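## Task

Carry the removable shelf up or down to the wall-rack level that has red labels and slide it all the way in. Every bottle must be upright on the shelf at the end. Nothing may rely on the robot to stay put: release the shelf and pull the grippers away afterwards.

## Robot and tools

ROBOT AND FRAME
There are two six-joint arms with parallel grippers: left_arm, based at (-0.013, +0.304, 0) m, and right_arm, based at (+0.038, -0.328, 0) m. Both bases are yawed slightly. All poses use one shared scene frame. Its origin is on the table top midway between the arms. +x points out over the table, +z points up, and left_arm sits on the +y side. The names left and right do not refer to image sides.

On each gripper the fingers point along its own +z axis and close along its own y axis. The reported end_effector_position is the point between the finger pads, roughly 1 cm behind the tips.

Joint limits in rad, from base to hand: waist -2.618..3.054, shoulder 0..3.142, elbow 0..3.142, wrist pitch -1.571..1.571, wrist yaw -1.571..1.571, wrist roll -2.094..2.094. The elbows never fully straighten.

THE 14-NUMBER ROW
Every motion command uses one flat row of 14 numbers, each between -1 and 1. Both arms are always included, even if only one moves. The order is: left dx, dy, dz, rx, ry, rz, opening, then the same seven for right_arm.
- dx..rz are an offset, not a pose. They are expressed in that gripper's own axes. They are counted from the gripper pose in the most recent result that showed it. Before any result in a scene, and for the second or later call within one reply, they count from wherever the hand is when the motion begins.
- Scale: 1.0 equals 0.6 m for dx, dy and dz, and 180 degrees for rotation. rx, ry, rz form a single rotation vector.
- opening is absolute: +1 fully open (0.093 m), -1 closed.
- An all-zero offset is not a pause. It pulls the hand back to its reference pose.
- At each control step the command is clipped to 70 mm and 16 degrees from the measured pose. Friction may leave the hand up to about 31 mm short, so very small commands may do nothing.

TOOLS
execute_actions {"actions": [...], "pictures": bool}. The list holds at most one item.
- An empty list only reports the state.
- An action is {"rows": [row, ...], "steps": n}. It takes 1 to 15 rows and n of at most 15, each step being 1/30 s; the default is 15. Each row is used for one step, and the final row repeats to fill the remaining steps. Every row is measured from the same reference pose, not from the row before it.
- A wait is {"steps": n}, with n up to 300. It is counted from the previous result.
- A refused call sends nothing.

move {"target": row, "speed": m/s}. The target is one 14-number row as above. Each hand follows a straight line toward its offset target, and both paths finish together in 0.5 to 10 s. Paths longer than that stop early. speed runs from 0.002 to 0.5 (default 0.25); turning is limited to twice that figure in rad/s. Openings are applied at the start. Paths ignore obstacles and the other arm, and hands can lag, stray or overshoot the speed, most when an arm is near full stretch. The result adds a "move:" line giving the ending (done, off_target, moving, held, fault) and the limits that acted. paced means the sent pose was clipped; held means a safety check blocked steps. It also gives each hand's remaining distance.

wait {"seconds": 0..10} lets the simulation run with no new command.

zoom_image {"camera": "cam_left_wrist" or "cam_right_wrist", "region": [x0, y0, x1, y1]}. This magnifies part of that camera's last image. Pixels are counted from the top-left corner, and the region can be at most 504x504.

read_manual {"section": "licences"} only returns licence text.

Its result gives the next task.

READING RESULTS
The state line shows each arm's end_effector_position (m) and end_effector_quat_wxyz in the scene frame. At long reach the printed position may be a little off. A "pose unreachable" line means the clearance check altered or blocked a command for the arm it names. HELD flags the steps where a row was not fully sent. A "Hand target" line shows where the controller is currently driving each hand. The Joint positions line ends with the gripper gap in metres.

grip_measured is the finger motor position on the opening scale. The pads meet near -0.94, and each mm of object width adds about 0.0208. Each gripper also has a fixed reading bias of up to 0.02. A value further below the contact reading squeezes harder, up to about 50-62 N per pad. Keep sending the same closing number to keep a grip.

Joint torque readings are noisy and offset. A MOTOR HOT line appears at 75 °C. At 90 °C the arm is stopped for 10 s, and at 100 °C it goes limp and falls; these show as OVER-TEMPERATURE FAULT lines.

CAMERAS
cam_left_wrist and cam_right_wrist are 504x504 wrist cameras. Their calibration (K, distortion, T_world_to_cam) is given, and for each camera the optical frame has +z forward, +x right and +y down. The simulation keeps running between replies.

CAUTIONS
Do not let the arms hit or shove each other. Do not knock the shelf or bottles off the table, and do not let bottles tip over. Avoid fast impacts and pressing far past contact. Brief outside tugs on held parts may occur. Before finishing, check that the shelf is fully in at the correct level with all bottles standing. Then open the grippers and withdraw them.

Each tool is called after "Call:" as name([rows], argument=value, ...), one row to a line, values as JSON.

## Session

I'll start by looking at the current state.

Call:
execute_actions(actions=[])

Scene clock: 0.00 s of 6000.00 s.
left_arm: end_effector_position=(+0.3524, +0.2393, +0.4114) grip_measured=+0.999 end_effector_quat_wxyz=(+0.715, +0.057, +0.694, -0.068) | right_arm: end_effector_position=(+0.4018, -0.3990, +0.4133) grip_measured=+1.000 end_effector_quat_wxyz=(+0.712, +0.069, +0.695, -0.070)
Joint positions: left_arm=[-0.01   1.033  1.048  0.016  0.006 -0.013  0.093] | right_arm=[-0.011  1.033  1.062 -0.005  0.011  0.001  0.093]
Joint velocities: left_arm=[-0.007  0.012 -0.007 -0.022  0.022 -0.066  0.   ] | right_arm=[-0.007  0.012 -0.007 -0.007 -0.022  0.007  0.   ]
Joint torques (N m, as the arm reports them, + toward a larger angle): no reading
Hand target (left_arm): +0.352, +0.239, +0.411; +0.715, +0.057, +0.694, -0.068
Hand target (right_arm): +0.402, -0.399, +0.413; +0.712, +0.069, +0.695, -0.070

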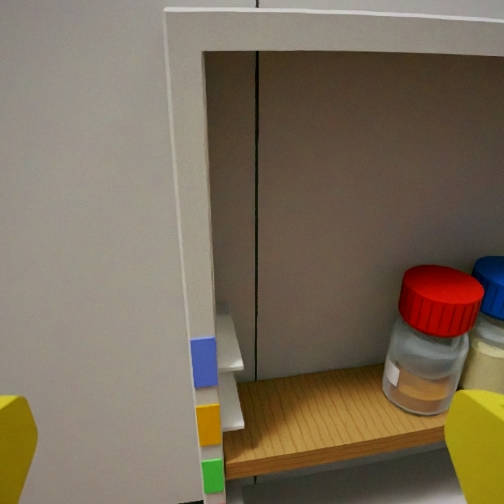

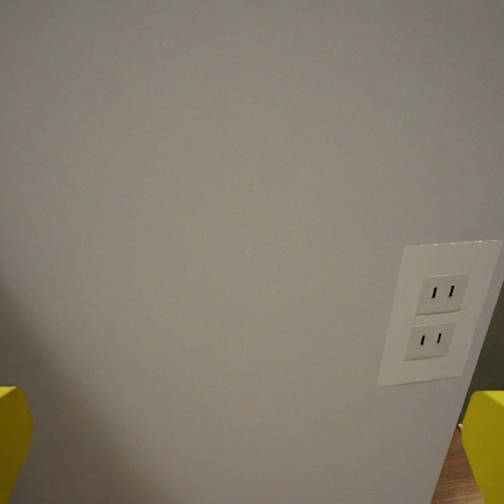

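Call:
move(target=[0,0,-0.25,0.1,0,0,1, 0,0,-0.25,-0.2,0,0,1], speed=0.25)

Scene clock: 7.30 s of 6000.00 s.
left_arm: end_effector_position=(+0.2054, +0.2625, +0.4161) grip_measured=+0.999 end_effector_quat_wxyz=(+0.699, +0.176, +0.674, -0.163) | right_arm: end_effector_position=(+0.2582, -0.3653, +0.4135) grip_measured=+1.000 end_effector_quat_wxyz=(+0.695, -0.161, +0.687, +0.138)
Joint positions: left_arm=[ 0.654  0.588  0.972 -0.331  0.976 -0.016  0.093] | right_arm=[-0.837  0.754  0.991 -0.199 -1.44   0.003  0.093]
Joint velocities: left_arm=[ 0.007 -0.012 -0.002  0.007  0.007  0.037  0.   ] | right_arm=[-0.007 -0.007  0.017  0.037 -0.066  0.037  0.   ]
Joint torques (N m, as the arm reports them, + toward a larger angle): left_arm=[0.48 0.76 5.53 1.89 0.03 0.03] | right_arm=[-1.13  0.02  5.77  1.76 -0.09 -0.15]
Hand target (left_arm): +0.205, +0.262, +0.407; +0.693, +0.175, +0.679, -0.169
Hand target (right_arm): +0.258, -0.367, +0.408; +0.693, -0.159, +0.688, +0.143
Off the commanded pose (left_arm): 0.010 m, 2 deg.
Off the commanded pose (right_arm): 0.007 m, 2 deg.
After step 90, 2.30 s passed at rest.
move: done
camera_calibration (this result's frames):
cam_left_wrist: T_world_to_cam=[[-0.467978, -0.883207, -0.0307023, 0.341458], [-0.342928, 0.213505, -0.914776, 0.435211], [0.814492, -0.417567, -0.402792, 0.193997], [0, 0, 0, 1]] pos_world=[0.151032, 0.289665, 0.486745]
cam_right_wrist: T_world_to_cam=[[0.399963, -0.914524, 0.0606251, -0.464937], [-0.366545, -0.220232, -0.903959, 0.427835], [0.840044, 0.339329, -0.423299, 0.16385], [0, 0, 0, 1]] pos_world=[0.205137, -0.386572, 0.48429]

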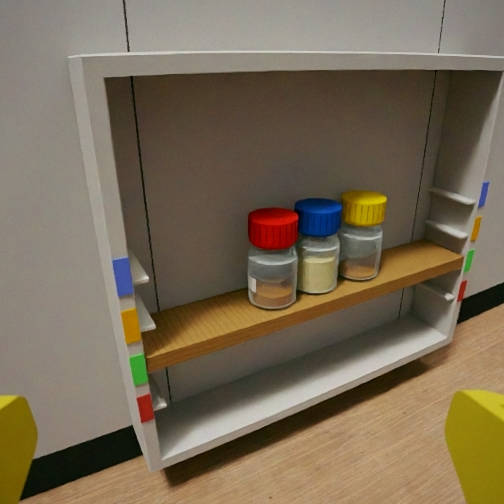

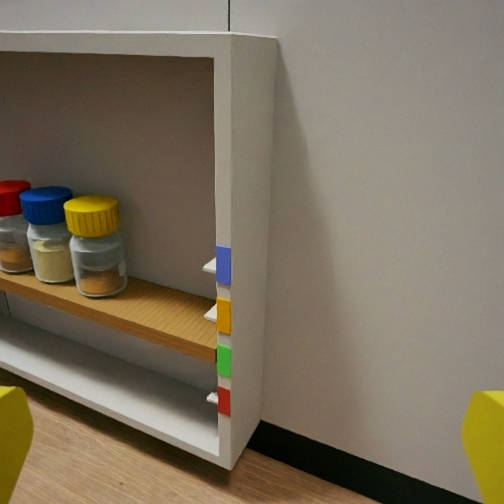

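Call:
zoom_image(camera="cam_left_wrist", region=[80, 230, 330, 480])

Call:
zoom_image(camera="cam_left_wrist", region=[304, 150, 504, 350])

Call:
zoom_image(camera="cam_right_wrist", region=[50, 230, 300, 480])

Region (80, 230, 330, 480) of cam_left_wrist's 504x504 image, scaled by 2.016, with more detail than that image has.

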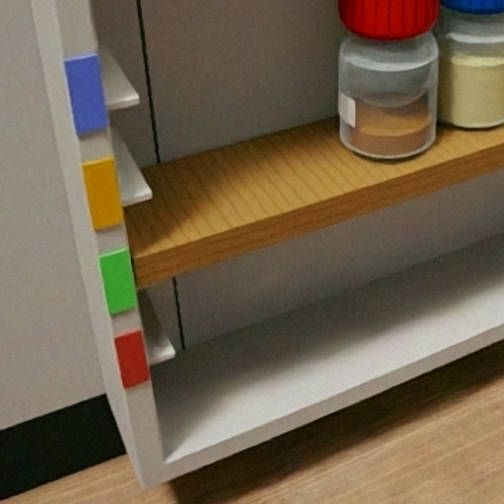

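Region (304, 150, 504, 350) of cam_left_wrist's 504x504 image, scaled by 2.520, with more detail than that image has.

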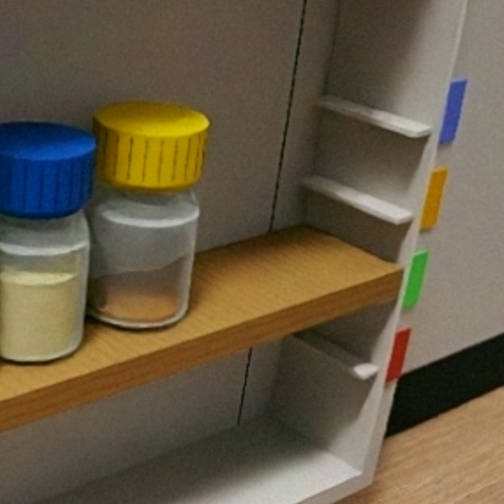

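Region (50, 230, 300, 480) of cam_right_wrist's 504x504 image, scaled by 2.016, with more detail than that image has.

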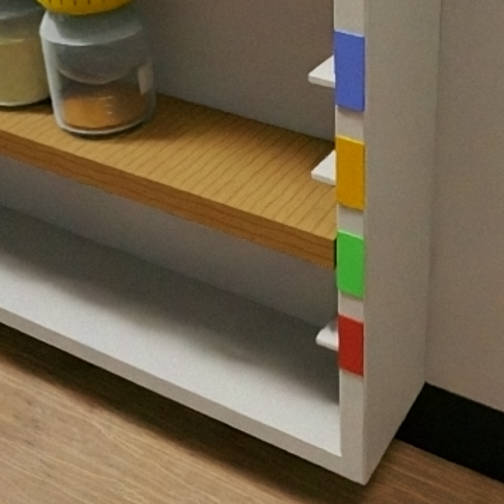

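Call:
move(target=[0.342,0.0212,0.3787,-0.1117,0.1294,0.4835,0.3, 0.3215,0.1808,0.3718,0.1031,0.1087,-0.4813,0.3], speed=0.3)

Scene clock: 87.37 s of 6000.00 s.
left_arm: end_effector_position=(+0.4180, +0.1755, +0.2201) grip_measured=+0.302 end_effector_quat_wxyz=(+0.509, +0.494, +0.506, +0.491) | right_arm: end_effector_position=(+0.4202, -0.1801, +0.2279) grip_measured=+0.302 end_effector_quat_wxyz=(+0.513, -0.489, +0.507, -0.490)
Joint positions: left_arm=[-0.289  1.574  0.66   0.914 -0.445  1.541  0.06 ] | right_arm=[ 0.781  1.424  0.555  0.878  0.6   -1.536  0.06 ]
Joint velocities: left_arm=[-0.022 -0.022 -0.012  0.007  0.022 -0.007 -0.001] | right_arm=[ 0.002  0.007  0.002 -0.022 -0.022  0.007  0.   ]
Joint torques (N m, as the arm reports them, + toward a larger angle): left_arm=[-0.54 -4.82  8.24  2.57 -0.26  0.01] | right_arm=[ 0.32 -4.69  6.36  2.68  0.1  -0.12]
Hand target (left_arm): +0.420, +0.173, +0.219; +0.509, +0.491, +0.505, +0.494
Hand target (right_arm): +0.419, -0.179, +0.224; +0.511, -0.490, +0.506, -0.493
Off the commanded pose (left_arm): 0.006 m, 2 deg.
Off the commanded pose (right_arm): 0.010 m, 2 deg.
After step 90, 73.57 s passed at rest.
move: done
camera_calibration (this result's frames):
cam_left_wrist: T_world_to_cam=[[-0.00385767, -0.0266183, -0.999638, 0.227031], [-0.424692, 0.905059, -0.0224609, 0.063792], [0.90533, 0.424452, -0.014796, -0.365574], [0, 0, 0, 1]] pos_world=[0.358933, 0.103476, 0.222973]
cam_right_wrist: T_world_to_cam=[[-0.0212196, -0.0134528, 0.999684, -0.223845], [-0.424766, -0.905055, -0.0211956, 0.0601011], [0.905055, -0.425081, 0.0134906, -0.378156], [0, 0, 0, 1]] pos_world=[0.363031, -0.109364, 0.230149]

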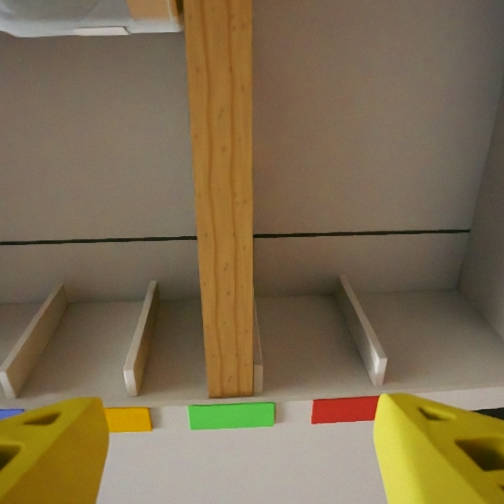

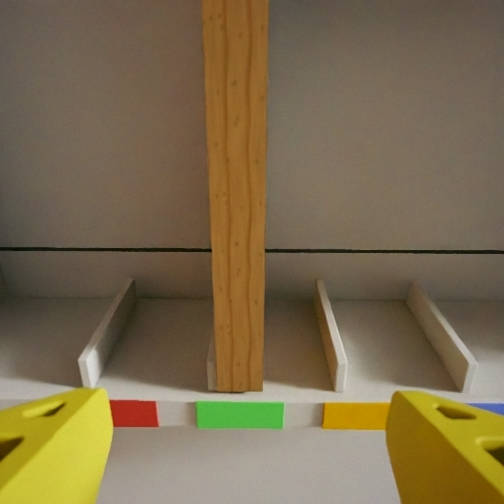

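Call:
zoom_image(camera="cam_left_wrist", region=[100, 220, 400, 440])

Call:
zoom_image(camera="cam_right_wrist", region=[60, 220, 360, 440])

Region (100, 220, 400, 440) of cam_left_wrist's 504x504 image, scaled by 1.680, with more detail than that image has; it fills the top 370 rows of this view, and the rest is white.

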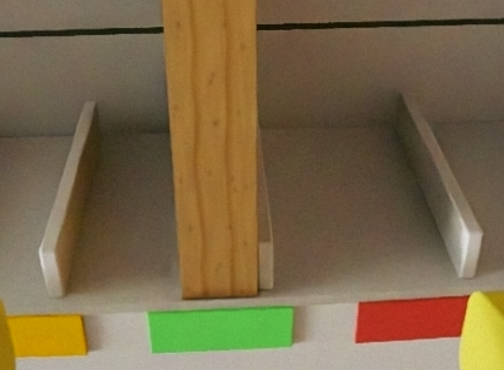

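Region (60, 220, 360, 440) of cam_right_wrist's 504x504 image, scaled by 1.680, with more detail than that image has; it fills the top 370 rows of this view, and the rest is white.

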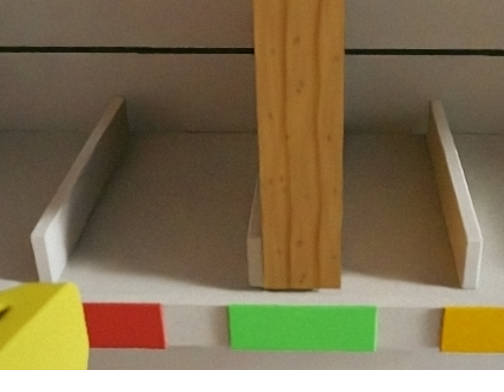

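Call:
move(target=[0,0.008,0.182,-0.011,0,0,0.3, 0,0.012,0.178,0.009,0,0,0.3], speed=0.1)

Scene clock: 129.00 s of 6000.00 s.
left_arm: end_effector_position=(+0.5204, +0.1763, +0.2221) grip_measured=+0.302 end_effector_quat_wxyz=(+0.515, +0.484, +0.499, +0.501) | right_arm: end_effector_position=(+0.5212, -0.1786, +0.2096) grip_measured=+0.302 end_effector_quat_wxyz=(+0.507, -0.492, +0.506, -0.495)
Joint positions: left_arm=[-0.175  1.914  1.046  0.902 -0.339  1.554  0.06 ] | right_arm=[ 0.621  1.803  0.867  0.939  0.447 -1.547  0.06 ]
Joint velocities: left_arm=[-0.017 -0.007  0.012 -0.037  0.037 -0.037 -0.   ] | right_arm=[-0.002 -0.012 -0.002 -0.066  0.066 -0.095  0.001]
Joint torques (N m, as the arm reports them, + toward a larger angle): left_arm=[ 0.45 -8.23 10.44  2.24  0.   -0.02] | right_arm=[-0.95 -8.35  9.34  2.76 -0.09 -0.12]
Hand target (left_arm): +0.527, +0.176, +0.224; +0.517, +0.486, +0.496, +0.501
Hand target (right_arm): +0.527, -0.179, +0.221; +0.519, -0.482, +0.499, -0.499
Off the commanded pose (left_arm): 0.007 m, 0 deg.
Off the commanded pose (right_arm): 0.013 m, 2 deg.
After step 90, 37.20 s passed at rest.
move: off_target (right_arm)
camera_calibration (this result's frames):
cam_left_wrist: T_world_to_cam=[[0.0290727, -0.0255448, -0.999251, 0.21203], [-0.431162, 0.901572, -0.0355921, 0.113444], [0.901806, 0.431874, 0.0151972, -0.464722], [0, 0, 0, 1]] pos_world=[0.461837, 0.103839, 0.222971]
cam_right_wrist: T_world_to_cam=[[-0.017778, 0.00078978, 0.999842, -0.202736], [-0.430383, -0.90262, -0.00693957, 0.104447], [0.902471, -0.430438, 0.0163867, -0.468929], [0, 0, 0, 1]] pos_world=[0.464543, -0.107409, 0.211113]

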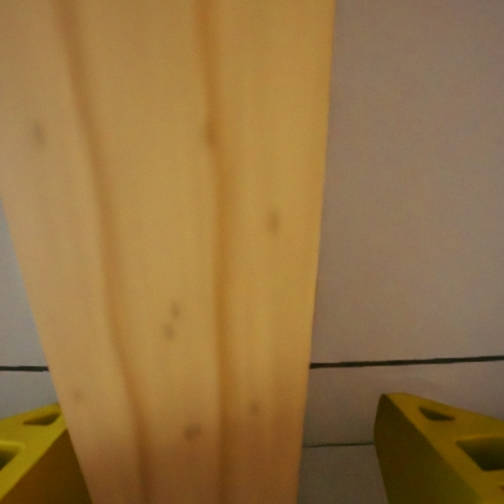

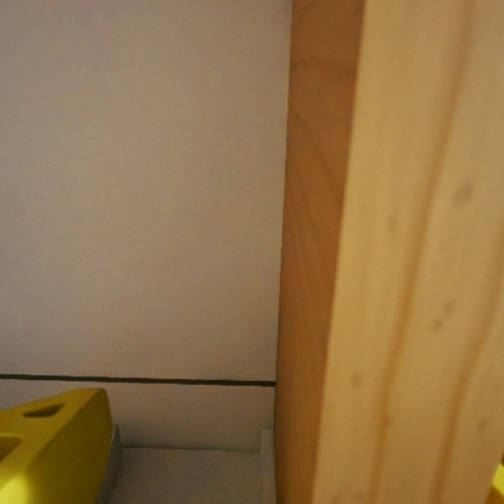

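Call:
move(target=[0,0.012,0,0,0,0,0.3, 0,-0.033,0,0.012,0,0,0.3], speed=0.03)

Scene clock: 137.53 s of 6000.00 s.
left_arm: end_effector_position=(+0.5205, +0.1760, +0.2173) grip_measured=+0.302 end_effector_quat_wxyz=(+0.509, +0.491, +0.502, +0.498) | right_arm: end_effector_position=(+0.5204, -0.1786, +0.2127) grip_measured=+0.302 end_effector_quat_wxyz=(+0.505, -0.495, +0.502, -0.498)
Joint positions: left_arm=[-0.175  1.914  1.046  0.881 -0.337  1.554  0.06 ] | right_arm=[ 0.621  1.793  0.867  0.933  0.444 -1.559  0.06 ]
Joint velocities: left_arm=[ 0.002  0.017  0.012  0.007 -0.051  0.051 -0.001] | right_arm=[ 0.012  0.022 -0.017 -0.11  -0.007  0.007  0.   ]
Joint torques (N m, as the arm reports them, + toward a larger angle): left_arm=[ -0.04 -10.65   8.89   2.26  -0.1   -0.05] | right_arm=[ -0.39 -10.44   8.62   2.57   0.02  -0.11]
Hand target (left_arm): +0.520, +0.176, +0.229; +0.515, +0.484, +0.499, +0.501
Hand target (right_arm): +0.521, -0.179, +0.229; +0.516, -0.483, +0.497, -0.504
Off the commanded pose (left_arm): 0.012 m, 1 deg.
Off the commanded pose (right_arm): 0.017 m, 2 deg.
After step 90, 4.50 s passed at rest.
move: off_target (left_arm, right_arm)
camera_calibration (this result's frames):
cam_left_wrist: T_world_to_cam=[[0.00961579, -0.0187398, -0.999778, 0.216273], [-0.430336, 0.902423, -0.021054, 0.109848], [0.902617, 0.430443, 0.00061308, -0.461622], [0, 0, 0, 1]] pos_world=[0.46186, 0.103625, 0.218821]
cam_right_wrist: T_world_to_cam=[[-0.0205487, 0.0120293, 0.999716, -0.202387], [-0.428361, -0.903605, 0.00206804, 0.100954], [0.903374, -0.428198, 0.0237208, -0.469863], [0, 0, 0, 1]] pos_world=[0.463548, -0.107537, 0.213267]

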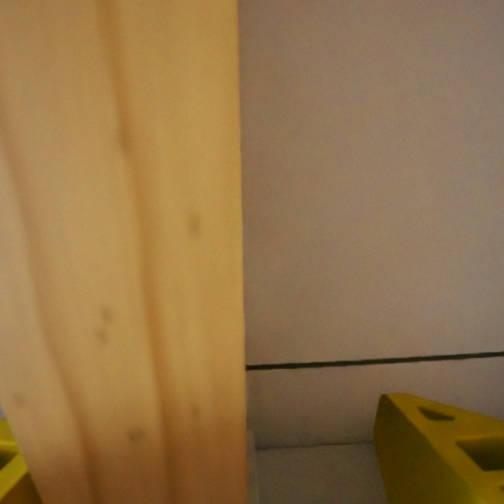

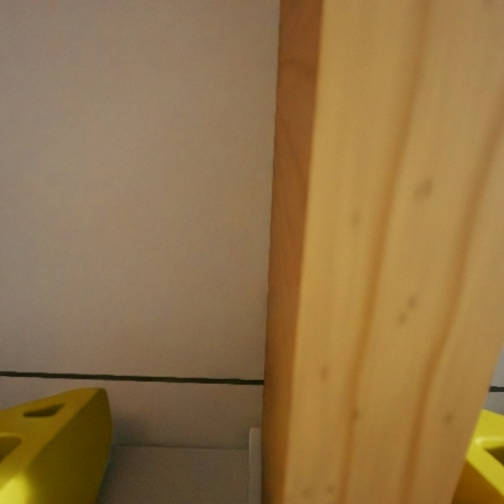

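Call:
execute_actions([
  {"rows": [[0,0.035,0,-0.012,0,0,0.3, 0,-0.044,0,0.02,0,0,0.3]], "steps": 15},
])

Scene clock: 141.33 s of 6000.00 s.
left_arm: end_effector_position=(+0.5205, +0.1760, +0.2172) grip_measured=+0.302 end_effector_quat_wxyz=(+0.506, +0.494, +0.500, +0.500) | right_arm: end_effector_position=(+0.5195, -0.1790, +0.2184) grip_measured=+0.302 end_effector_quat_wxyz=(+0.504, -0.496, +0.494, -0.505)
Joint positions: left_arm=[-0.175  1.914  1.046  0.881 -0.337  1.563  0.06 ] | right_arm=[ 0.621  1.783  0.867  0.937  0.444 -1.583  0.06 ]
Joint velocities: left_arm=[-0.002  0.002 -0.017 -0.022 -0.007 -0.037 -0.   ] | right_arm=[-0.007 -0.007  0.002 -0.007 -0.022 -0.022 -0.   ]
Joint torques (N m, as the arm reports them, + toward a larger angle): left_arm=[ -0.05 -11.28   9.58   2.28  -0.09  -0.01] | right_arm=[ -0.38 -10.37   8.81   2.74   0.    -0.12]
Hand target (left_arm): +0.520, +0.176, +0.238; +0.518, +0.481, +0.493, +0.507
Hand target (right_arm): +0.520, -0.179, +0.239; +0.521, -0.479, +0.486, -0.513
Off the commanded pose (left_arm): 0.021 m, 2 deg.
Off the commanded pose (right_arm): 0.021 m, 3 deg.
Steps of this call (steps 1 to 90: nothing new was sent; then 0.30 s passed at rest; steps 91 to 105: all 15 steps of this action). Readings (end_effector_position):
91: left_arm (+0.5205, +0.1760, +0.2172) | right_arm (+0.5203, -0.1786, +0.2131)
92: left_arm (+0.5205, +0.1760, +0.2172) | right_arm (+0.5202, -0.1787, +0.2138)
94: left_arm (+0.5205, +0.1760, +0.2172) | right_arm (+0.5198, -0.1789, +0.2160)
98: left_arm (+0.5205, +0.1760, +0.2172) | right_arm (+0.5195, -0.1790, +0.2184)
105: the state above
camera_calibration (this result's frames):
cam_left_wrist: T_world_to_cam=[[0.00924882, -0.00869656, -0.999919, 0.214638], [-0.430458, 0.902533, -0.0118311, 0.107888], [0.902563, 0.430533, 0.00460386, -0.462477], [0, 0, 0, 1]] pos_world=[0.461871, 0.103606, 0.218026]
cam_right_wrist: T_world_to_cam=[[-0.033295, 0.0295972, 0.999007, -0.198178], [-0.428718, -0.903352, 0.0124749, 0.0981042], [0.902825, -0.427877, 0.0427659, -0.473169], [0, 0, 0, 1]] pos_world=[0.462649, -0.10797, 0.216993]

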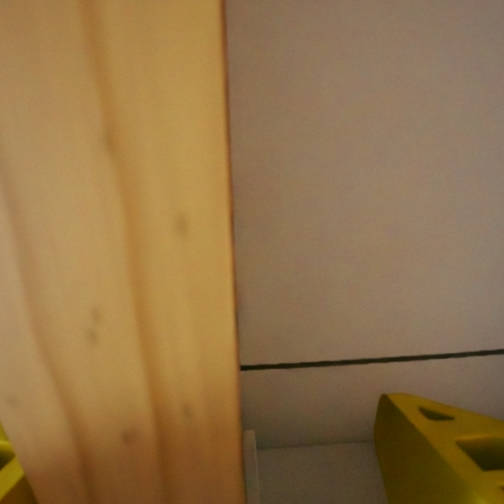

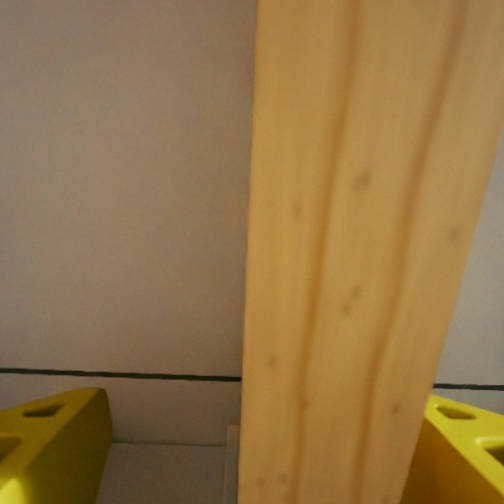

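Call:
execute_actions([
  {"rows": [[0,0.052,0,-0.014,0,-0.006,0.3, 0,-0.044,0,0.016,0,0.006,0.3]], "steps": 15},
])

Scene clock: 156.47 s of 6000.00 s.
left_arm: end_effector_position=(+0.5180, +0.1769, +0.2249) grip_measured=+0.302 end_effector_quat_wxyz=(+0.506, +0.493, +0.500, +0.501) | right_arm: end_effector_position=(+0.5176, -0.1799, +0.2262) grip_measured=+0.302 end_effector_quat_wxyz=(+0.508, -0.492, +0.493, -0.507)
Joint positions: left_arm=[-0.175  1.888  1.046  0.857 -0.337  1.564  0.06 ] | right_arm=[ 0.621  1.764  0.867  0.929  0.444 -1.584  0.06 ]
Joint velocities: left_arm=[-0.007  0.007  0.002 -0.066  0.007  0.037  0.   ] | right_arm=[ 0.007 -0.012 -0.007 -0.051 -0.154 -0.022  0.001]
Joint torques (N m, as the arm reports them, + toward a larger angle): left_arm=[ -0.11 -10.79  10.91   2.23  -0.09  -0.07] | right_arm=[ -0.28 -10.13   9.44   2.56   0.    -0.11]
Hand target (left_arm): +0.520, +0.176, +0.248; +0.522, +0.478, +0.493, +0.506
Hand target (right_arm): +0.518, -0.179, +0.245; +0.521, -0.479, +0.486, -0.512
Off the commanded pose (left_arm): 0.024 m, 3 deg.
Off the commanded pose (right_arm): 0.019 m, 2 deg.
Steps of this call (steps 1 to 90: nothing new was sent; then 11.63 s passed at rest; steps 91 to 105: all 15 steps of this action). Readings (end_effector_position):
91: left_arm (+0.5203, +0.1761, +0.2174) | right_arm (+0.5193, -0.1791, +0.2189)
92: left_arm (+0.5199, +0.1762, +0.2178) | right_arm (+0.5190, -0.1792, +0.2197)
94: left_arm (+0.5190, +0.1765, +0.2209) | right_arm (+0.5183, -0.1796, +0.2229)
98: left_arm (+0.5180, +0.1769, +0.2260) | right_arm (+0.5176, -0.1799, +0.2263)
105: the state above
camera_calibration (this result's frames):
cam_left_wrist: T_world_to_cam=[[0.0106887, -0.00881896, -0.999904, 0.221638], [-0.430445, 0.902529, -0.0125615, 0.106285], [0.902554, 0.430538, 0.00585079, -0.460922], [0, 0, 0, 1]] pos_world=[0.459388, 0.104474, 0.225648]
cam_right_wrist: T_world_to_cam=[[-0.0442995, 0.025108, 0.998703, -0.200997], [-0.428824, -0.903381, 0.00369017, 0.0984051], [0.902301, -0.428104, 0.0507862, -0.473752], [0, 0, 0, 1]] pos_world=[0.460762, -0.108871, 0.224433]

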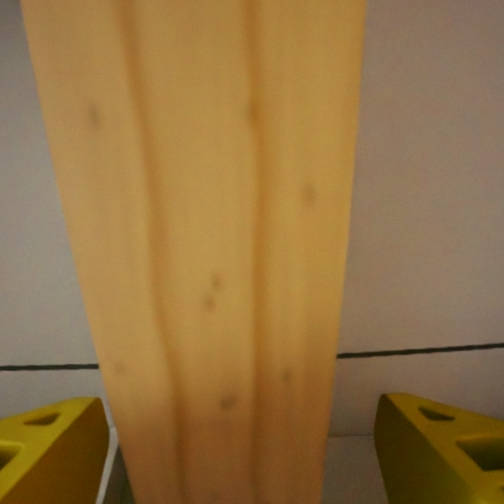

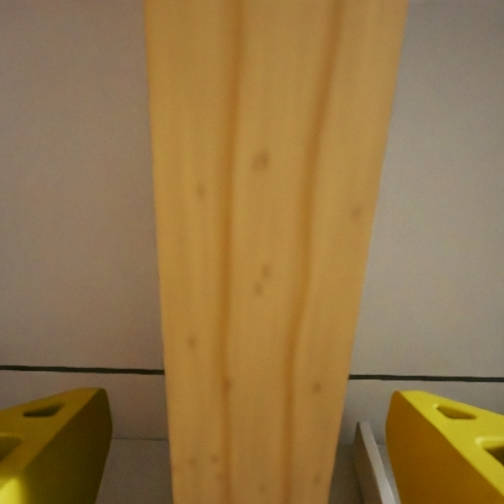

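Call:
execute_actions([
  {"rows": [[-0.0015,0.0385,0.004,-0.0136,0,-0.006,0.15, 0,-0.031,0,0.012,0,0.0045,0.15],[-0.0015,0.0385,0.004,-0.0136,0,-0.006,0.0, 0,-0.031,0,0.012,0,0.0045,0.0],[-0.0015,0.0385,0.004,-0.0136,0,-0.006,-0.15, 0,-0.031,0,0.012,0,0.0045,-0.15],[-0.0015,0.0385,0.004,-0.0136,0,-0.006,-0.27, 0,-0.031,0,0.012,0,0.0045,-0.27],[-0.0015,0.0385,0.004,-0.0136,0,-0.006,-0.35, 0,-0.031,0,0.012,0,0.0045,-0.35],[-0.0015,0.0385,0.004,-0.0136,0,-0.006,-0.41, 0,-0.031,0,0.012,0,0.0045,-0.41],[-0.0015,0.0385,0.004,-0.0136,0,-0.006,-0.46, 0,-0.031,0,0.012,0,0.0045,-0.46],[-0.0015,0.0385,0.004,-0.0136,0,-0.006,-0.51, 0,-0.031,0,0.012,0,0.0045,-0.51],[-0.0015,0.0385,0.004,-0.0136,0,-0.006,-0.56, 0,-0.031,0,0.012,0,0.0045,-0.56],[-0.0015,0.0385,0.004,-0.0136,0,-0.006,-0.61, 0,-0.031,0,0.012,0,0.0045,-0.61],[-0.0015,0.0385,0.004,-0.0136,0,-0.006,-0.66, 0,-0.031,0,0.012,0,0.0045,-0.66],[-0.0015,0.0385,0.004,-0.0136,0,-0.006,-0.71, 0,-0.031,0,0.012,0,0.0045,-0.71],[-0.0015,0.0385,0.004,-0.0136,0,-0.006,-0.76, 0,-0.031,0,0.012,0,0.0045,-0.76],[-0.0015,0.0385,0.004,-0.0136,0,-0.006,-0.81, 0,-0.031,0,0.012,0,0.0045,-0.81],[-0.0015,0.0385,0.004,-0.0136,0,-0.006,-0.85, 0,-0.031,0,0.012,0,0.0045,-0.85]], "steps": 15},
])

Scene clock: 170.83 s of 6000.00 s.
left_arm: end_effector_position=(+0.5182, +0.1768, +0.2259) grip_measured=-0.722 end_effector_quat_wxyz=(+0.509, +0.490, +0.501, +0.499) | right_arm: end_effector_position=(+0.5176, -0.1799, +0.2257) grip_measured=-0.712 end_effector_quat_wxyz=(+0.509, -0.491, +0.495, -0.504)
Joint positions: left_arm=[-0.175  1.888  1.048  0.858 -0.337  1.555  0.011] | right_arm=[ 0.621  1.764  0.867  0.927  0.444 -1.575  0.011]
Joint velocities: left_arm=[-0.002  0.022  0.017  0.007 -0.066 -0.007  0.001] | right_arm=[-0.027  0.007  0.002 -0.022 -0.022 -0.051 -0.001]
Joint torques (N m, as the arm reports them, + toward a larger angle): left_arm=[ -0.12 -10.65  10.7    2.25  -0.06   0.02] | right_arm=[ -0.27 -10.7    8.71   2.57   0.01  -0.19]
Hand target (left_arm): +0.520, +0.176, +0.248; +0.522, +0.478, +0.493, +0.507
Hand target (right_arm): +0.517, -0.180, +0.245; +0.521, -0.479, +0.487, -0.512
Off the commanded pose (left_arm): 0.022 m, 2 deg.
Off the commanded pose (right_arm): 0.019 m, 2 deg.
Steps of this call (steps 1 to 90: nothing new was sent; then 10.87 s passed at rest; steps 91 to 105: all 15 steps of this action). Readings (end_effector_position):
91: left_arm (+0.5180, +0.1769, +0.2246) | right_arm (+0.5176, -0.1799, +0.2262)
92: left_arm (+0.5180, +0.1769, +0.2246) | right_arm (+0.5176, -0.1799, +0.2262)
94: left_arm (+0.5180, +0.1769, +0.2246) | right_arm (+0.5176, -0.1799, +0.2262)
98: left_arm (+0.5180, +0.1769, +0.2246) | right_arm (+0.5176, -0.1799, +0.2262)
105: the state above
camera_calibration (this result's frames):
cam_left_wrist: T_world_to_cam=[[0.013215, -0.0188551, -0.999735, 0.22308], [-0.430273, 0.902413, -0.0227071, 0.108706], [0.902602, 0.430459, 0.00381254, -0.460665], [0, 0, 0, 1]] pos_world=[0.459622, 0.104406, 0.227245]
cam_right_wrist: T_world_to_cam=[[-0.0422348, 0.0173217, 0.998958, -0.203007], [-0.428595, -0.903493, -0.00245417, 0.0996676], [0.902509, -0.428252, 0.0455828, -0.472696], [0, 0, 0, 1]] pos_world=[0.460756, -0.108868, 0.224587]

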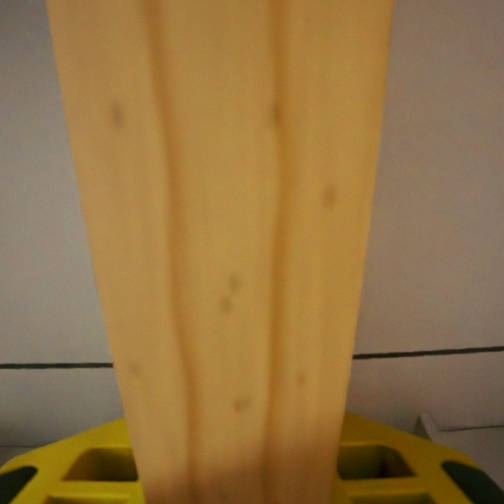

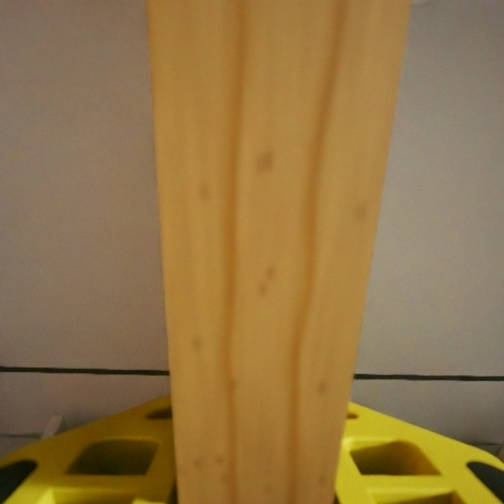

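Call:
execute_actions([
  {"rows": [[0,0.04,0.003,-0.012,0,-0.004,-0.85, 0,-0.035,0,0.012,0,0.002,-0.85],[0,0.042,0.003,-0.012,0,-0.004,-0.85, 0,-0.037,0,0.012,0,0.002,-0.85],[0,0.044,0.003,-0.012,0,-0.004,-0.85, 0,-0.039,0,0.012,0,0.002,-0.85],[0,0.046,0.003,-0.012,0,-0.004,-0.85, 0,-0.041,0,0.012,0,0.002,-0.85],[0,0.048,0.003,-0.012,0,-0.004,-0.85, 0,-0.043,0,0.012,0,0.002,-0.85],[0,0.05,0.003,-0.012,0,-0.004,-0.85, 0,-0.045,0,0.012,0,0.002,-0.85],[0,0.052,0.003,-0.012,0,-0.004,-0.85, 0,-0.047,0,0.012,0,0.002,-0.85],[0,0.054,0.003,-0.012,0,-0.004,-0.85, 0,-0.049,0,0.012,0,0.002,-0.85],[0,0.056,0.003,-0.012,0,-0.004,-0.85, 0,-0.051,0,0.012,0,0.002,-0.85],[0,0.058,0.003,-0.012,0,-0.004,-0.85, 0,-0.053,0,0.012,0,0.002,-0.85],[0,0.06,0.003,-0.012,0,-0.004,-0.85, 0,-0.055,0,0.012,0,0.002,-0.85]], "steps": 15},
])

Scene clock: 178.77 s of 6000.00 s.
left_arm: end_effector_position=(+0.5180, +0.1766, +0.2281) grip_measured=-0.722 end_effector_quat_wxyz=(+0.503, +0.497, +0.508, +0.492) | right_arm: end_effector_position=(+0.5165, -0.1804, +0.2279) grip_measured=-0.712 end_effector_quat_wxyz=(+0.501, -0.499, +0.503, -0.497)
Joint positions: left_arm=[-0.175  1.869  1.062  0.798 -0.335  1.546  0.011] | right_arm=[ 0.621  1.733  0.881  0.848  0.444 -1.561  0.011]
Joint velocities: left_arm=[-0.002 -0.037  0.012 -0.007 -0.081  0.051 -0.   ] | right_arm=[-0.027 -0.032  0.007 -0.139 -0.022  0.037 -0.   ]
Joint torques (N m, as the arm reports them, + toward a larger angle): left_arm=[  0.04 -11.46  11.4    2.44  -0.1    0.03] | right_arm=[ -0.29 -11.12   9.81   2.85   0.02  -0.31]
Hand target (left_arm): +0.518, +0.177, +0.262; +0.522, +0.477, +0.495, +0.505
Hand target (right_arm): +0.516, -0.181, +0.258; +0.520, -0.479, +0.488, -0.512
Off the commanded pose (left_arm): 0.034 m, 4 deg.
Off the commanded pose (right_arm): 0.031 m, 4 deg.
Steps of this call (steps 1 to 90: nothing new was sent; then 4.43 s passed at rest; steps 91 to 105: all 15 steps of this action). Readings (end_effector_position):
91: left_arm (+0.5182, +0.1768, +0.2259) | right_arm (+0.5175, -0.1799, +0.2258)
92: left_arm (+0.5182, +0.1768, +0.2259) | right_arm (+0.5173, -0.1800, +0.2259)
94: left_arm (+0.5180, +0.1769, +0.2265) | right_arm (+0.5169, -0.1802, +0.2263)
98: left_arm (+0.5178, +0.1766, +0.2274) | right_arm (+0.5164, -0.1805, +0.2270)
105: the state above
camera_calibration (this result's frames):
cam_left_wrist: T_world_to_cam=[[-0.0127401, -0.0189337, -0.99974, 0.23868], [-0.428965, 0.903246, -0.0116398, 0.105515], [0.903231, 0.428705, -0.0196293, -0.455023], [0, 0, 0, 1]] pos_world=[0.459294, 0.104283, 0.230914]
cam_right_wrist: T_world_to_cam=[[-0.0102243, 0.0184828, 0.999777, -0.221774], [-0.428288, -0.903558, 0.0123241, 0.0951838], [0.903584, -0.428067, 0.0171542, -0.466069], [0, 0, 0, 1]] pos_world=[0.459631, -0.109405, 0.228547]

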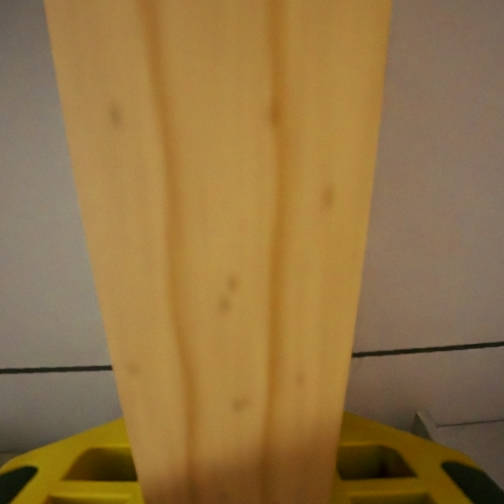

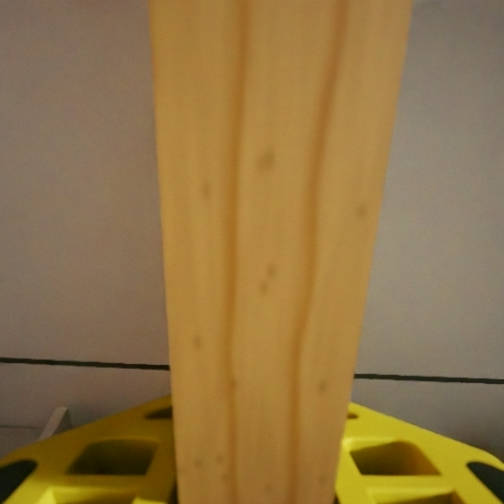

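Call:
execute_actions([
  {"rows": [[0,0.059,0,-0.0227,0,-0.0047,-0.85, 0,-0.0525,0,0.024,0,0.004,-0.85],[0,0.0617,0,-0.0247,0,-0.0054,-0.85, 0,-0.055,0,0.026,0,0.005,-0.85],[0,0.0643,0,-0.0267,0,-0.0061,-0.85, 0,-0.0575,0,0.028,0,0.006,-0.85],[0,0.0669,0,-0.0287,0,-0.0068,-0.85, 0,-0.06,0,0.03,0,0.007,-0.85],[0,0.0695,0,-0.0307,0,-0.0075,-0.85, 0,-0.0625,0,0.032,0,0.008,-0.85],[0,0.072,0,-0.0327,0,-0.0082,-0.85, 0,-0.065,0,0.034,0,0.009,-0.85],[0,0.0746,0,-0.0347,0,-0.0089,-0.85, 0,-0.0675,0,0.036,0,0.01,-0.85],[0,0.0772,0,-0.0367,0,-0.0096,-0.85, 0,-0.07,0,0.038,0,0.011,-0.85],[0,0.0798,0,-0.0387,0,-0.0103,-0.85, 0,-0.0725,0,0.04,0,0.012,-0.85],[0,0.0824,0,-0.0407,0,-0.011,-0.85, 0,-0.075,0,0.042,0,0.013,-0.85],[0,0.085,0,-0.0427,0,-0.0117,-0.85, 0,-0.0775,0,0.0435,0,0.0135,-0.85],[0,0.0875,0,-0.0447,0,-0.0124,-0.85, 0,-0.08,0,0.045,0,0.014,-0.85]], "steps": 15},
])

Scene clock: 199.50 s of 6000.00 s.
left_arm: end_effector_position=(+0.5180, +0.1766, +0.2290) grip_measured=-0.722 end_effector_quat_wxyz=(+0.504, +0.496, +0.507, +0.492) | right_arm: end_effector_position=(+0.5165, -0.1804, +0.2290) grip_measured=-0.712 end_effector_quat_wxyz=(+0.502, -0.498, +0.503, -0.496)
Joint positions: left_arm=[-0.175  1.868  1.063  0.797 -0.335  1.545  0.011] | right_arm=[ 0.621  1.732  0.882  0.847  0.444 -1.559  0.011]
Joint velocities: left_arm=[-0.002 -0.012  0.017 -0.007  0.022 -0.007  0.001] | right_arm=[-0.012 -0.007 -0.012  0.11   0.051  0.022  0.001]
Joint torques (N m, as the arm reports them, + toward a larger angle): left_arm=[ -0.01 -11.64  10.95   3.17  -0.1    0.05] | right_arm=[ -0.36 -10.96   9.7    3.64   0.02  -0.26]
Hand target (left_arm): +0.516, +0.178, +0.279; +0.546, +0.452, +0.481, +0.516
Hand target (right_arm): +0.514, -0.182, +0.275; +0.545, -0.452, +0.479, -0.519
Off the commanded pose (left_arm): 0.052 m, 8 deg.
Off the commanded pose (right_arm): 0.047 m, 8 deg.
Steps of this call (steps 1 to 90: nothing new was sent; then 17.23 s passed at rest; steps 91 to 105: all 15 steps of this action). Readings (end_effector_position):
91: left_arm (+0.5180, +0.1766, +0.2279) | right_arm (+0.5165, -0.1804, +0.2281)
92: left_arm (+0.5180, +0.1766, +0.2279) | right_arm (+0.5165, -0.1804, +0.2281)
94: left_arm (+0.5180, +0.1766, +0.2280) | right_arm (+0.5165, -0.1804, +0.2282)
98: left_arm (+0.5180, +0.1766, +0.2285) | right_arm (+0.5165, -0.1804, +0.2287)
105: the state above
camera_calibration (this result's frames):
cam_left_wrist: T_world_to_cam=[[-0.0113008, -0.0202003, -0.999732, 0.239088], [-0.428953, 0.903228, -0.0134015, 0.105943], [0.903256, 0.428686, -0.0188722, -0.455204], [0, 0, 0, 1]] pos_world=[0.459313, 0.104279, 0.231853]
cam_right_wrist: T_world_to_cam=[[-0.0119438, 0.0161359, 0.999798, -0.222441], [-0.428312, -0.903581, 0.00946639, 0.0958679], [0.903552, -0.428112, 0.0177034, -0.466234], [0, 0, 0, 1]] pos_world=[0.459671, -0.109387, 0.229743]

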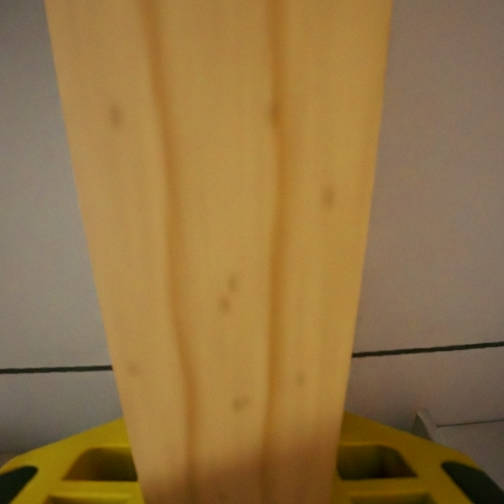

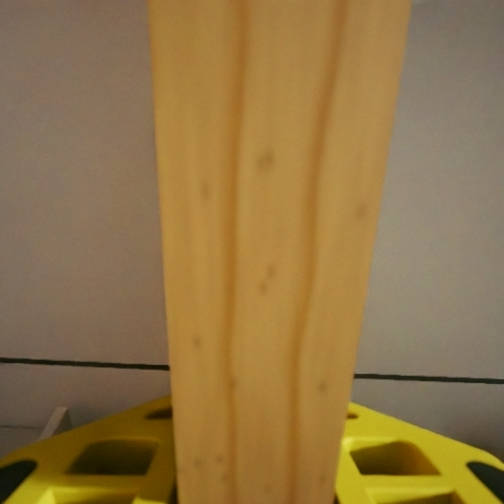

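Call:
execute_actions([
  {"rows": [[0,0.0849,0,-0.0445,0,-0.0118,-0.85, 0,-0.0782,0,0.0445,0,0.0138,-0.85],[0,0.0864,0,-0.0457,0,-0.0122,-0.85, 0,-0.0797,0,0.0456,0,0.0144,-0.85],[0,0.088,0,-0.0469,0,-0.0127,-0.85, 0,-0.0812,0,0.0468,0,0.0149,-0.85],[0,0.0895,0,-0.0481,0,-0.0131,-0.85, 0,-0.0827,0,0.0479,0,0.0155,-0.85],[0,0.0911,0,-0.0493,0,-0.0135,-0.85, 0,-0.0842,0,0.0491,0,0.016,-0.85],[0,0.0926,0,-0.0505,0,-0.0139,-0.85, 0,-0.0857,0,0.0502,0,0.0166,-0.85],[0,0.0942,0,-0.0517,0,-0.0143,-0.85, 0,-0.0872,0,0.0514,0,0.0171,-0.85],[0,0.0957,0,-0.0529,0,-0.0148,-0.85, 0,-0.0888,0,0.0525,0,0.0177,-0.85],[0,0.0973,0,-0.0541,0,-0.0152,-0.85, 0,-0.0903,0,0.0537,0,0.0182,-0.85],[0,0.0988,0,-0.0553,0,-0.0156,-0.85, 0,-0.0918,0,0.0548,0,0.0188,-0.85]], "steps": 15},
])

Scene clock: 210.37 s of 6000.00 s.
left_arm: end_effector_position=(+0.5180, +0.1766, +0.2298) grip_measured=-0.722 end_effector_quat_wxyz=(+0.505, +0.495, +0.507, +0.492) | right_arm: end_effector_position=(+0.5165, -0.1804, +0.2295) grip_measured=-0.712 end_effector_quat_wxyz=(+0.503, -0.498, +0.503, -0.497)
Joint positions: left_arm=[-0.175  1.868  1.063  0.8   -0.335  1.545  0.011] | right_arm=[ 0.621  1.732  0.882  0.849  0.444 -1.559  0.011]
Joint velocities: left_arm=[-0.022 -0.002  0.012 -0.037  0.007  0.007 -0.   ] | right_arm=[-0.002 -0.007  0.002 -0.081 -0.051 -0.037  0.001]
Joint torques (N m, as the arm reports them, + toward a larger angle): left_arm=[ -0.02 -11.6   10.83   3.54  -0.11   0.05] | right_arm=[ -0.38 -11.01   9.77   3.96   0.02  -0.23]
Hand target (left_arm): +0.515, +0.178, +0.287; +0.556, +0.440, +0.475, +0.521
Hand target (right_arm): +0.513, -0.183, +0.283; +0.556, -0.439, +0.476, -0.521
Off the commanded pose (left_arm): 0.058 m, 10 deg.
Off the commanded pose (right_arm): 0.055 m, 10 deg.
Steps of this call (steps 1 to 90: nothing new was sent; then 7.37 s passed at rest; steps 91 to 105: all 15 steps of this action). Readings (end_effector_position):
91: left_arm (+0.5180, +0.1766, +0.2291) | right_arm (+0.5165, -0.1804, +0.2290)
92: left_arm (+0.5180, +0.1766, +0.2292) | right_arm (+0.5165, -0.1804, +0.2290)
94: left_arm (+0.5180, +0.1766, +0.2294) | right_arm (+0.5165, -0.1804, +0.2292)
98: left_arm (+0.5180, +0.1766, +0.2296) | right_arm (+0.5165, -0.1804, +0.2294)
105: the state above
camera_calibration (this result's frames):
cam_left_wrist: T_world_to_cam=[[-0.00806102, -0.0213338, -0.99974, 0.238411], [-0.428905, 0.903211, -0.0158156, 0.106491], [0.903313, 0.428666, -0.016431, -0.45578], [0, 0, 0, 1]] pos_world=[0.459309, 0.10428, 0.232545]
cam_right_wrist: T_world_to_cam=[[-0.014009, 0.0151503, 0.999787, -0.222067], [-0.42833, -0.90359, 0.00769084, 0.0962789], [0.903514, -0.428131, 0.0191477, -0.466559], [0, 0, 0, 1]] pos_world=[0.459671, -0.109387, 0.230213]

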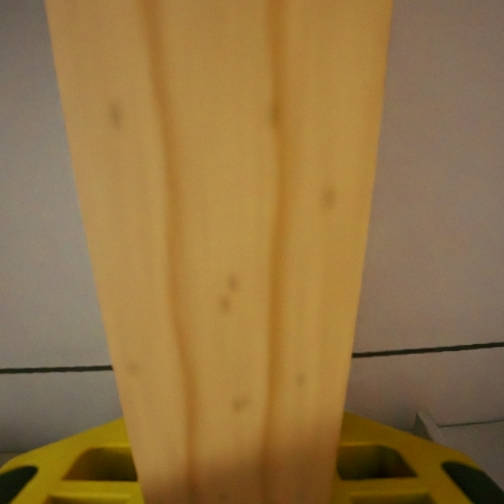

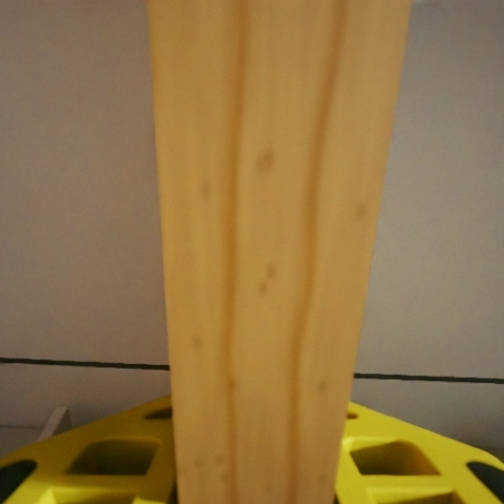

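Call:
execute_actions([
  {"rows": [[0,0.088,0,-0.05,0,-0.014,-0.85, 0,-0.082,0,0.05,0,0.017,-0.85],[0,0.08,0,-0.046,0,-0.013,-0.85, 0,-0.075,0,0.046,0,0.0155,-0.85],[0,0.072,0,-0.042,0,-0.012,-0.85, 0,-0.068,0,0.042,0,0.014,-0.85],[0,0.064,0,-0.038,0,-0.011,-0.85, 0,-0.061,0,0.038,0,0.0125,-0.85],[0,0.056,0,-0.034,0,-0.01,-0.85, 0,-0.054,0,0.034,0,0.011,-0.85],[0,0.048,0,-0.03,0,-0.009,-0.85, 0,-0.047,0,0.03,0,0.0095,-0.85],[0,0.04,0,-0.026,0,-0.008,-0.85, 0,-0.04,0,0.026,0,0.008,-0.85],[0,0.033,0,-0.022,0,-0.007,-0.85, 0,-0.033,0,0.022,0,0.007,-0.85],[0,0.026,0,-0.018,0,-0.006,-0.85, 0,-0.026,0,0.018,0,0.006,-0.85],[0,0.02,0,-0.014,0,-0.005,-0.8, 0,-0.02,0,0.014,0,0.005,-0.8],[0,0.015,0,-0.012,0,-0.004,-0.7, 0,-0.015,0,0.012,0,0.004,-0.7],[0,0.015,0,-0.012,0,-0.004,-0.62, 0,-0.015,0,0.012,0,0.004,-0.62],[0,0.015,0,-0.012,0,-0.004,-0.55, 0,-0.015,0,0.012,0,0.004,-0.55],[0,0.015,0,-0.012,0,-0.004,-0.48, 0,-0.015,0,0.012,0,0.004,-0.48],[0,0.015,0,-0.012,0,-0.004,-0.4, 0,-0.015,0,0.012,0,0.004,-0.4]], "steps": 15},
], pictures=false)

Call:
execute_actions([
  {"rows": [[0,0.015,0,-0.012,0,-0.004,-0.3, 0,-0.015,0,0.012,0,0.004,-0.3],[0,0.015,0,-0.012,0,-0.004,-0.15, 0,-0.015,0,0.012,0,0.004,-0.15],[0,0.015,0,-0.012,0,-0.004,0.0, 0,-0.015,0,0.012,0,0.004,0.0],[0,0.015,0,-0.012,0,-0.004,0.2, 0,-0.015,0,0.012,0,0.004,0.2],[0,0.015,0,-0.012,0,-0.004,0.4, 0,-0.015,0,0.012,0,0.004,0.4]], "steps": 12},
])

Scene clock: 229.07 s of 6000.00 s.
left_arm: end_effector_position=(+0.5180, +0.1766, +0.2285) grip_measured=-0.440 end_effector_quat_wxyz=(+0.504, +0.497, +0.508, +0.491) | right_arm: end_effector_position=(+0.5165, -0.1804, +0.2281) grip_measured=-0.440 end_effector_quat_wxyz=(+0.501, -0.499, +0.504, -0.495)
Joint positions: left_arm=[-0.175  1.868  1.063  0.794 -0.335  1.544  0.024] | right_arm=[ 0.621  1.732  0.882  0.843  0.444 -1.557  0.024]
Joint velocities: left_arm=[ 0.007 -0.017 -0.002  0.007 -0.022 -0.022  0.077] | right_arm=[-0.012 -0.007 -0.007 -0.037 -0.022 -0.066  0.077]
Joint torques (N m, as the arm reports them, + toward a larger angle): left_arm=[-0.09 -9.3   8.35  2.86 -0.13 -0.04] | right_arm=[-0.31 -8.56  7.44  3.07  0.03 -0.09]
Hand target (left_arm): +0.518, +0.177, +0.239; +0.517, +0.483, +0.501, +0.498
Hand target (right_arm): +0.516, -0.181, +0.238; +0.515, -0.485, +0.497, -0.503
Off the commanded pose (left_arm): 0.010 m, 3 deg.
Off the commanded pose (right_arm): 0.010 m, 3 deg.
Steps of this call (steps 1 to 90: nothing new was sent; then 15.20 s passed at rest; steps 91 to 105: all 15 steps of this action). Readings (end_effector_position):
91: left_arm (+0.5180, +0.1766, +0.2298) | right_arm (+0.5165, -0.1804, +0.2295)
92: left_arm (+0.5180, +0.1766, +0.2298) | right_arm (+0.5165, -0.1804, +0.2295)
94: left_arm (+0.5180, +0.1766, +0.2298) | right_arm (+0.5165, -0.1804, +0.2294)
98: left_arm (+0.5180, +0.1766, +0.2293) | right_arm (+0.5165, -0.1804, +0.2287)
105: the state above

Scene clock: 229.47 s of 6000.00 s.
left_arm: end_effector_position=(+0.5180, +0.1766, +0.2329) grip_measured=+0.398 end_effector_quat_wxyz=(+0.510, +0.491, +0.505, +0.494) | right_arm: end_effector_position=(+0.5165, -0.1804, +0.2330) grip_measured=+0.398 end_effector_quat_wxyz=(+0.508, -0.492, +0.501, -0.498)
Joint positions: left_arm=[-0.175  1.868  1.063  0.814 -0.335  1.544  0.064] | right_arm=[ 0.621  1.732  0.882  0.864  0.444 -1.557  0.064]
Joint velocities: left_arm=[-0.002 -0.002 -0.017 -0.037 -0.022 -0.037 -0.   ] | right_arm=[-0.007 -0.002 -0.017 -0.022  0.022 -0.022  0.001]
Joint torques (N m, as the arm reports them, + toward a larger angle): left_arm=[-0.07 -9.23  8.21  2.59 -0.09 -0.03] | right_arm=[-0.34 -8.49  7.48  2.76  0.01 -0.12]
Hand target (left_arm): +0.518, +0.177, +0.237; +0.516, +0.484, +0.502, +0.498
Hand target (right_arm): +0.517, -0.181, +0.237; +0.514, -0.486, +0.498, -0.502
Off the commanded pose (left_arm): 0.005 m, 1 deg.
Off the commanded pose (right_arm): 0.004 m, 1 deg.
Steps of this call (steps 1 to 12: all 12 steps of this action). Readings (end_effector_position):
1: left_arm (+0.5180, +0.1766, +0.2289) | right_arm (+0.5165, -0.1804, +0.2287)
2: left_arm (+0.5180, +0.1765, +0.2302) | right_arm (+0.5165, -0.1804, +0.2300)
4: left_arm (+0.5180, +0.1765, +0.2315) | right_arm (+0.5165, -0.1804, +0.2313)
8: left_arm (+0.5180, +0.1766, +0.2326) | right_arm (+0.5165, -0.1804, +0.2325)
12: the state above
camera_calibration (this result's frames):
cam_left_wrist: T_world_to_cam=[[0.00453655, -0.0268857, -0.999628, 0.23595], [-0.428639, 0.903095, -0.0262346, 0.108845], [0.903465, 0.428598, -0.00742731, -0.457888], [0, 0, 0, 1]] pos_world=[0.459271, 0.104296, 0.235317]
cam_right_wrist: T_world_to_cam=[[-0.0277745, 0.00667298, 0.999592, -0.21989], [-0.428331, -0.903603, -0.00586934, 0.0993913], [0.903195, -0.428319, 0.0279553, -0.468531], [0, 0, 0, 1]] pos_world=[0.45964, -0.109403, 0.233481]

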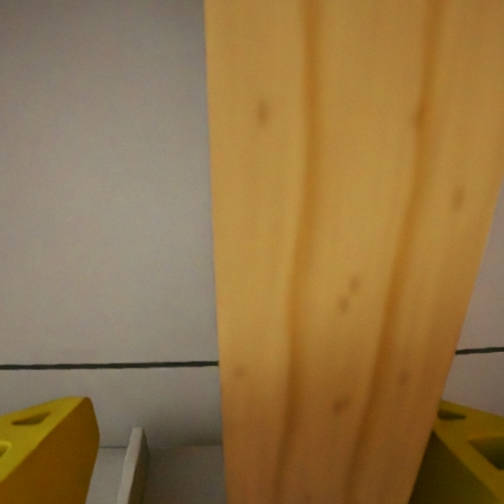

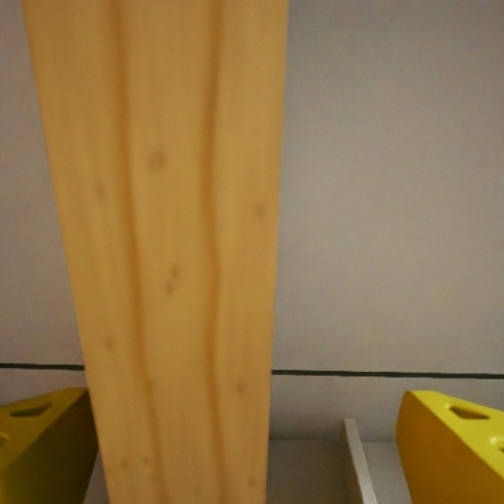

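Call:
move(target=[0,0,-0.15,0,0,0,0.4, 0,0,-0.15,0,0,0,0.4], speed=0.15)

Scene clock: 243.27 s of 6000.00 s.
left_arm: end_effector_position=(+0.4348, +0.1742, +0.2302) grip_measured=+0.398 end_effector_quat_wxyz=(+0.506, +0.498, +0.506, +0.490) | right_arm: end_effector_position=(+0.4316, -0.1802, +0.2317) grip_measured=+0.398 end_effector_quat_wxyz=(+0.508, -0.495, +0.501, -0.496)
Joint positions: left_arm=[-0.268  1.598  0.745  0.844 -0.421  1.544  0.064] | right_arm=[ 0.756  1.452  0.596  0.865  0.573 -1.557  0.064]
Joint velocities: left_arm=[-0.007  0.007 -0.007  0.066  0.007  0.037 -0.001] | right_arm=[-0.012  0.002  0.007  0.037  0.051 -0.007 -0.   ]
Joint torques (N m, as the arm reports them, + toward a larger angle): left_arm=[-0.56 -8.18  5.96  2.54 -0.22 -0.07] | right_arm=[ 0.37 -7.29  5.94  2.54  0.11 -0.07]
Hand target (left_arm): +0.428, +0.176, +0.233; +0.510, +0.490, +0.506, +0.493
Hand target (right_arm): +0.427, -0.181, +0.232; +0.509, -0.492, +0.503, -0.497
Off the commanded pose (left_arm): 0.008 m, 1 deg.
Off the commanded pose (right_arm): 0.005 m, 0 deg.
After step 90, 9.73 s passed at rest.
move: done
camera_calibration (this result's frames):
cam_left_wrist: T_world_to_cam=[[-0.0118938, -0.0202915, -0.999723, 0.239537], [-0.42206, 0.906469, -0.0133774, 0.0688183], [0.90649, 0.421785, -0.0193457, -0.379139], [0, 0, 0, 1]] pos_world=[0.37558, 0.102394, 0.233057]
cam_right_wrist: T_world_to_cam=[[-0.0217768, 0.00822695, 0.999729, -0.223274], [-0.423515, -0.905887, -0.0017706, 0.0597425], [0.905627, -0.423439, 0.0232116, -0.390754], [0, 0, 0, 1]] pos_world=[0.374317, -0.109503, 0.232389]

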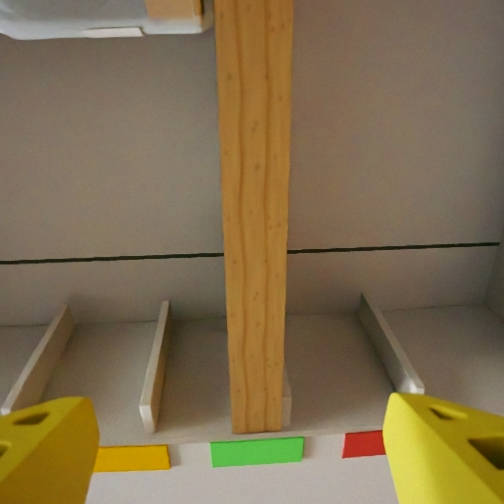

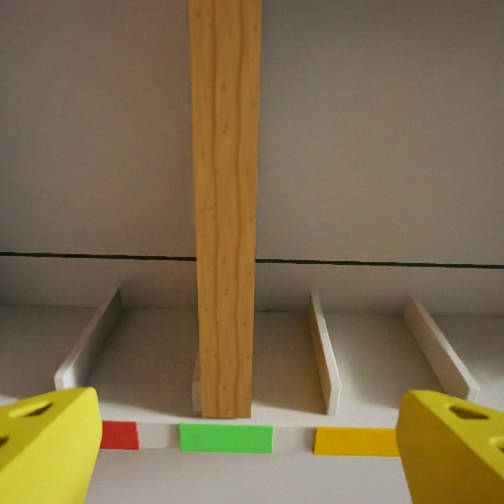

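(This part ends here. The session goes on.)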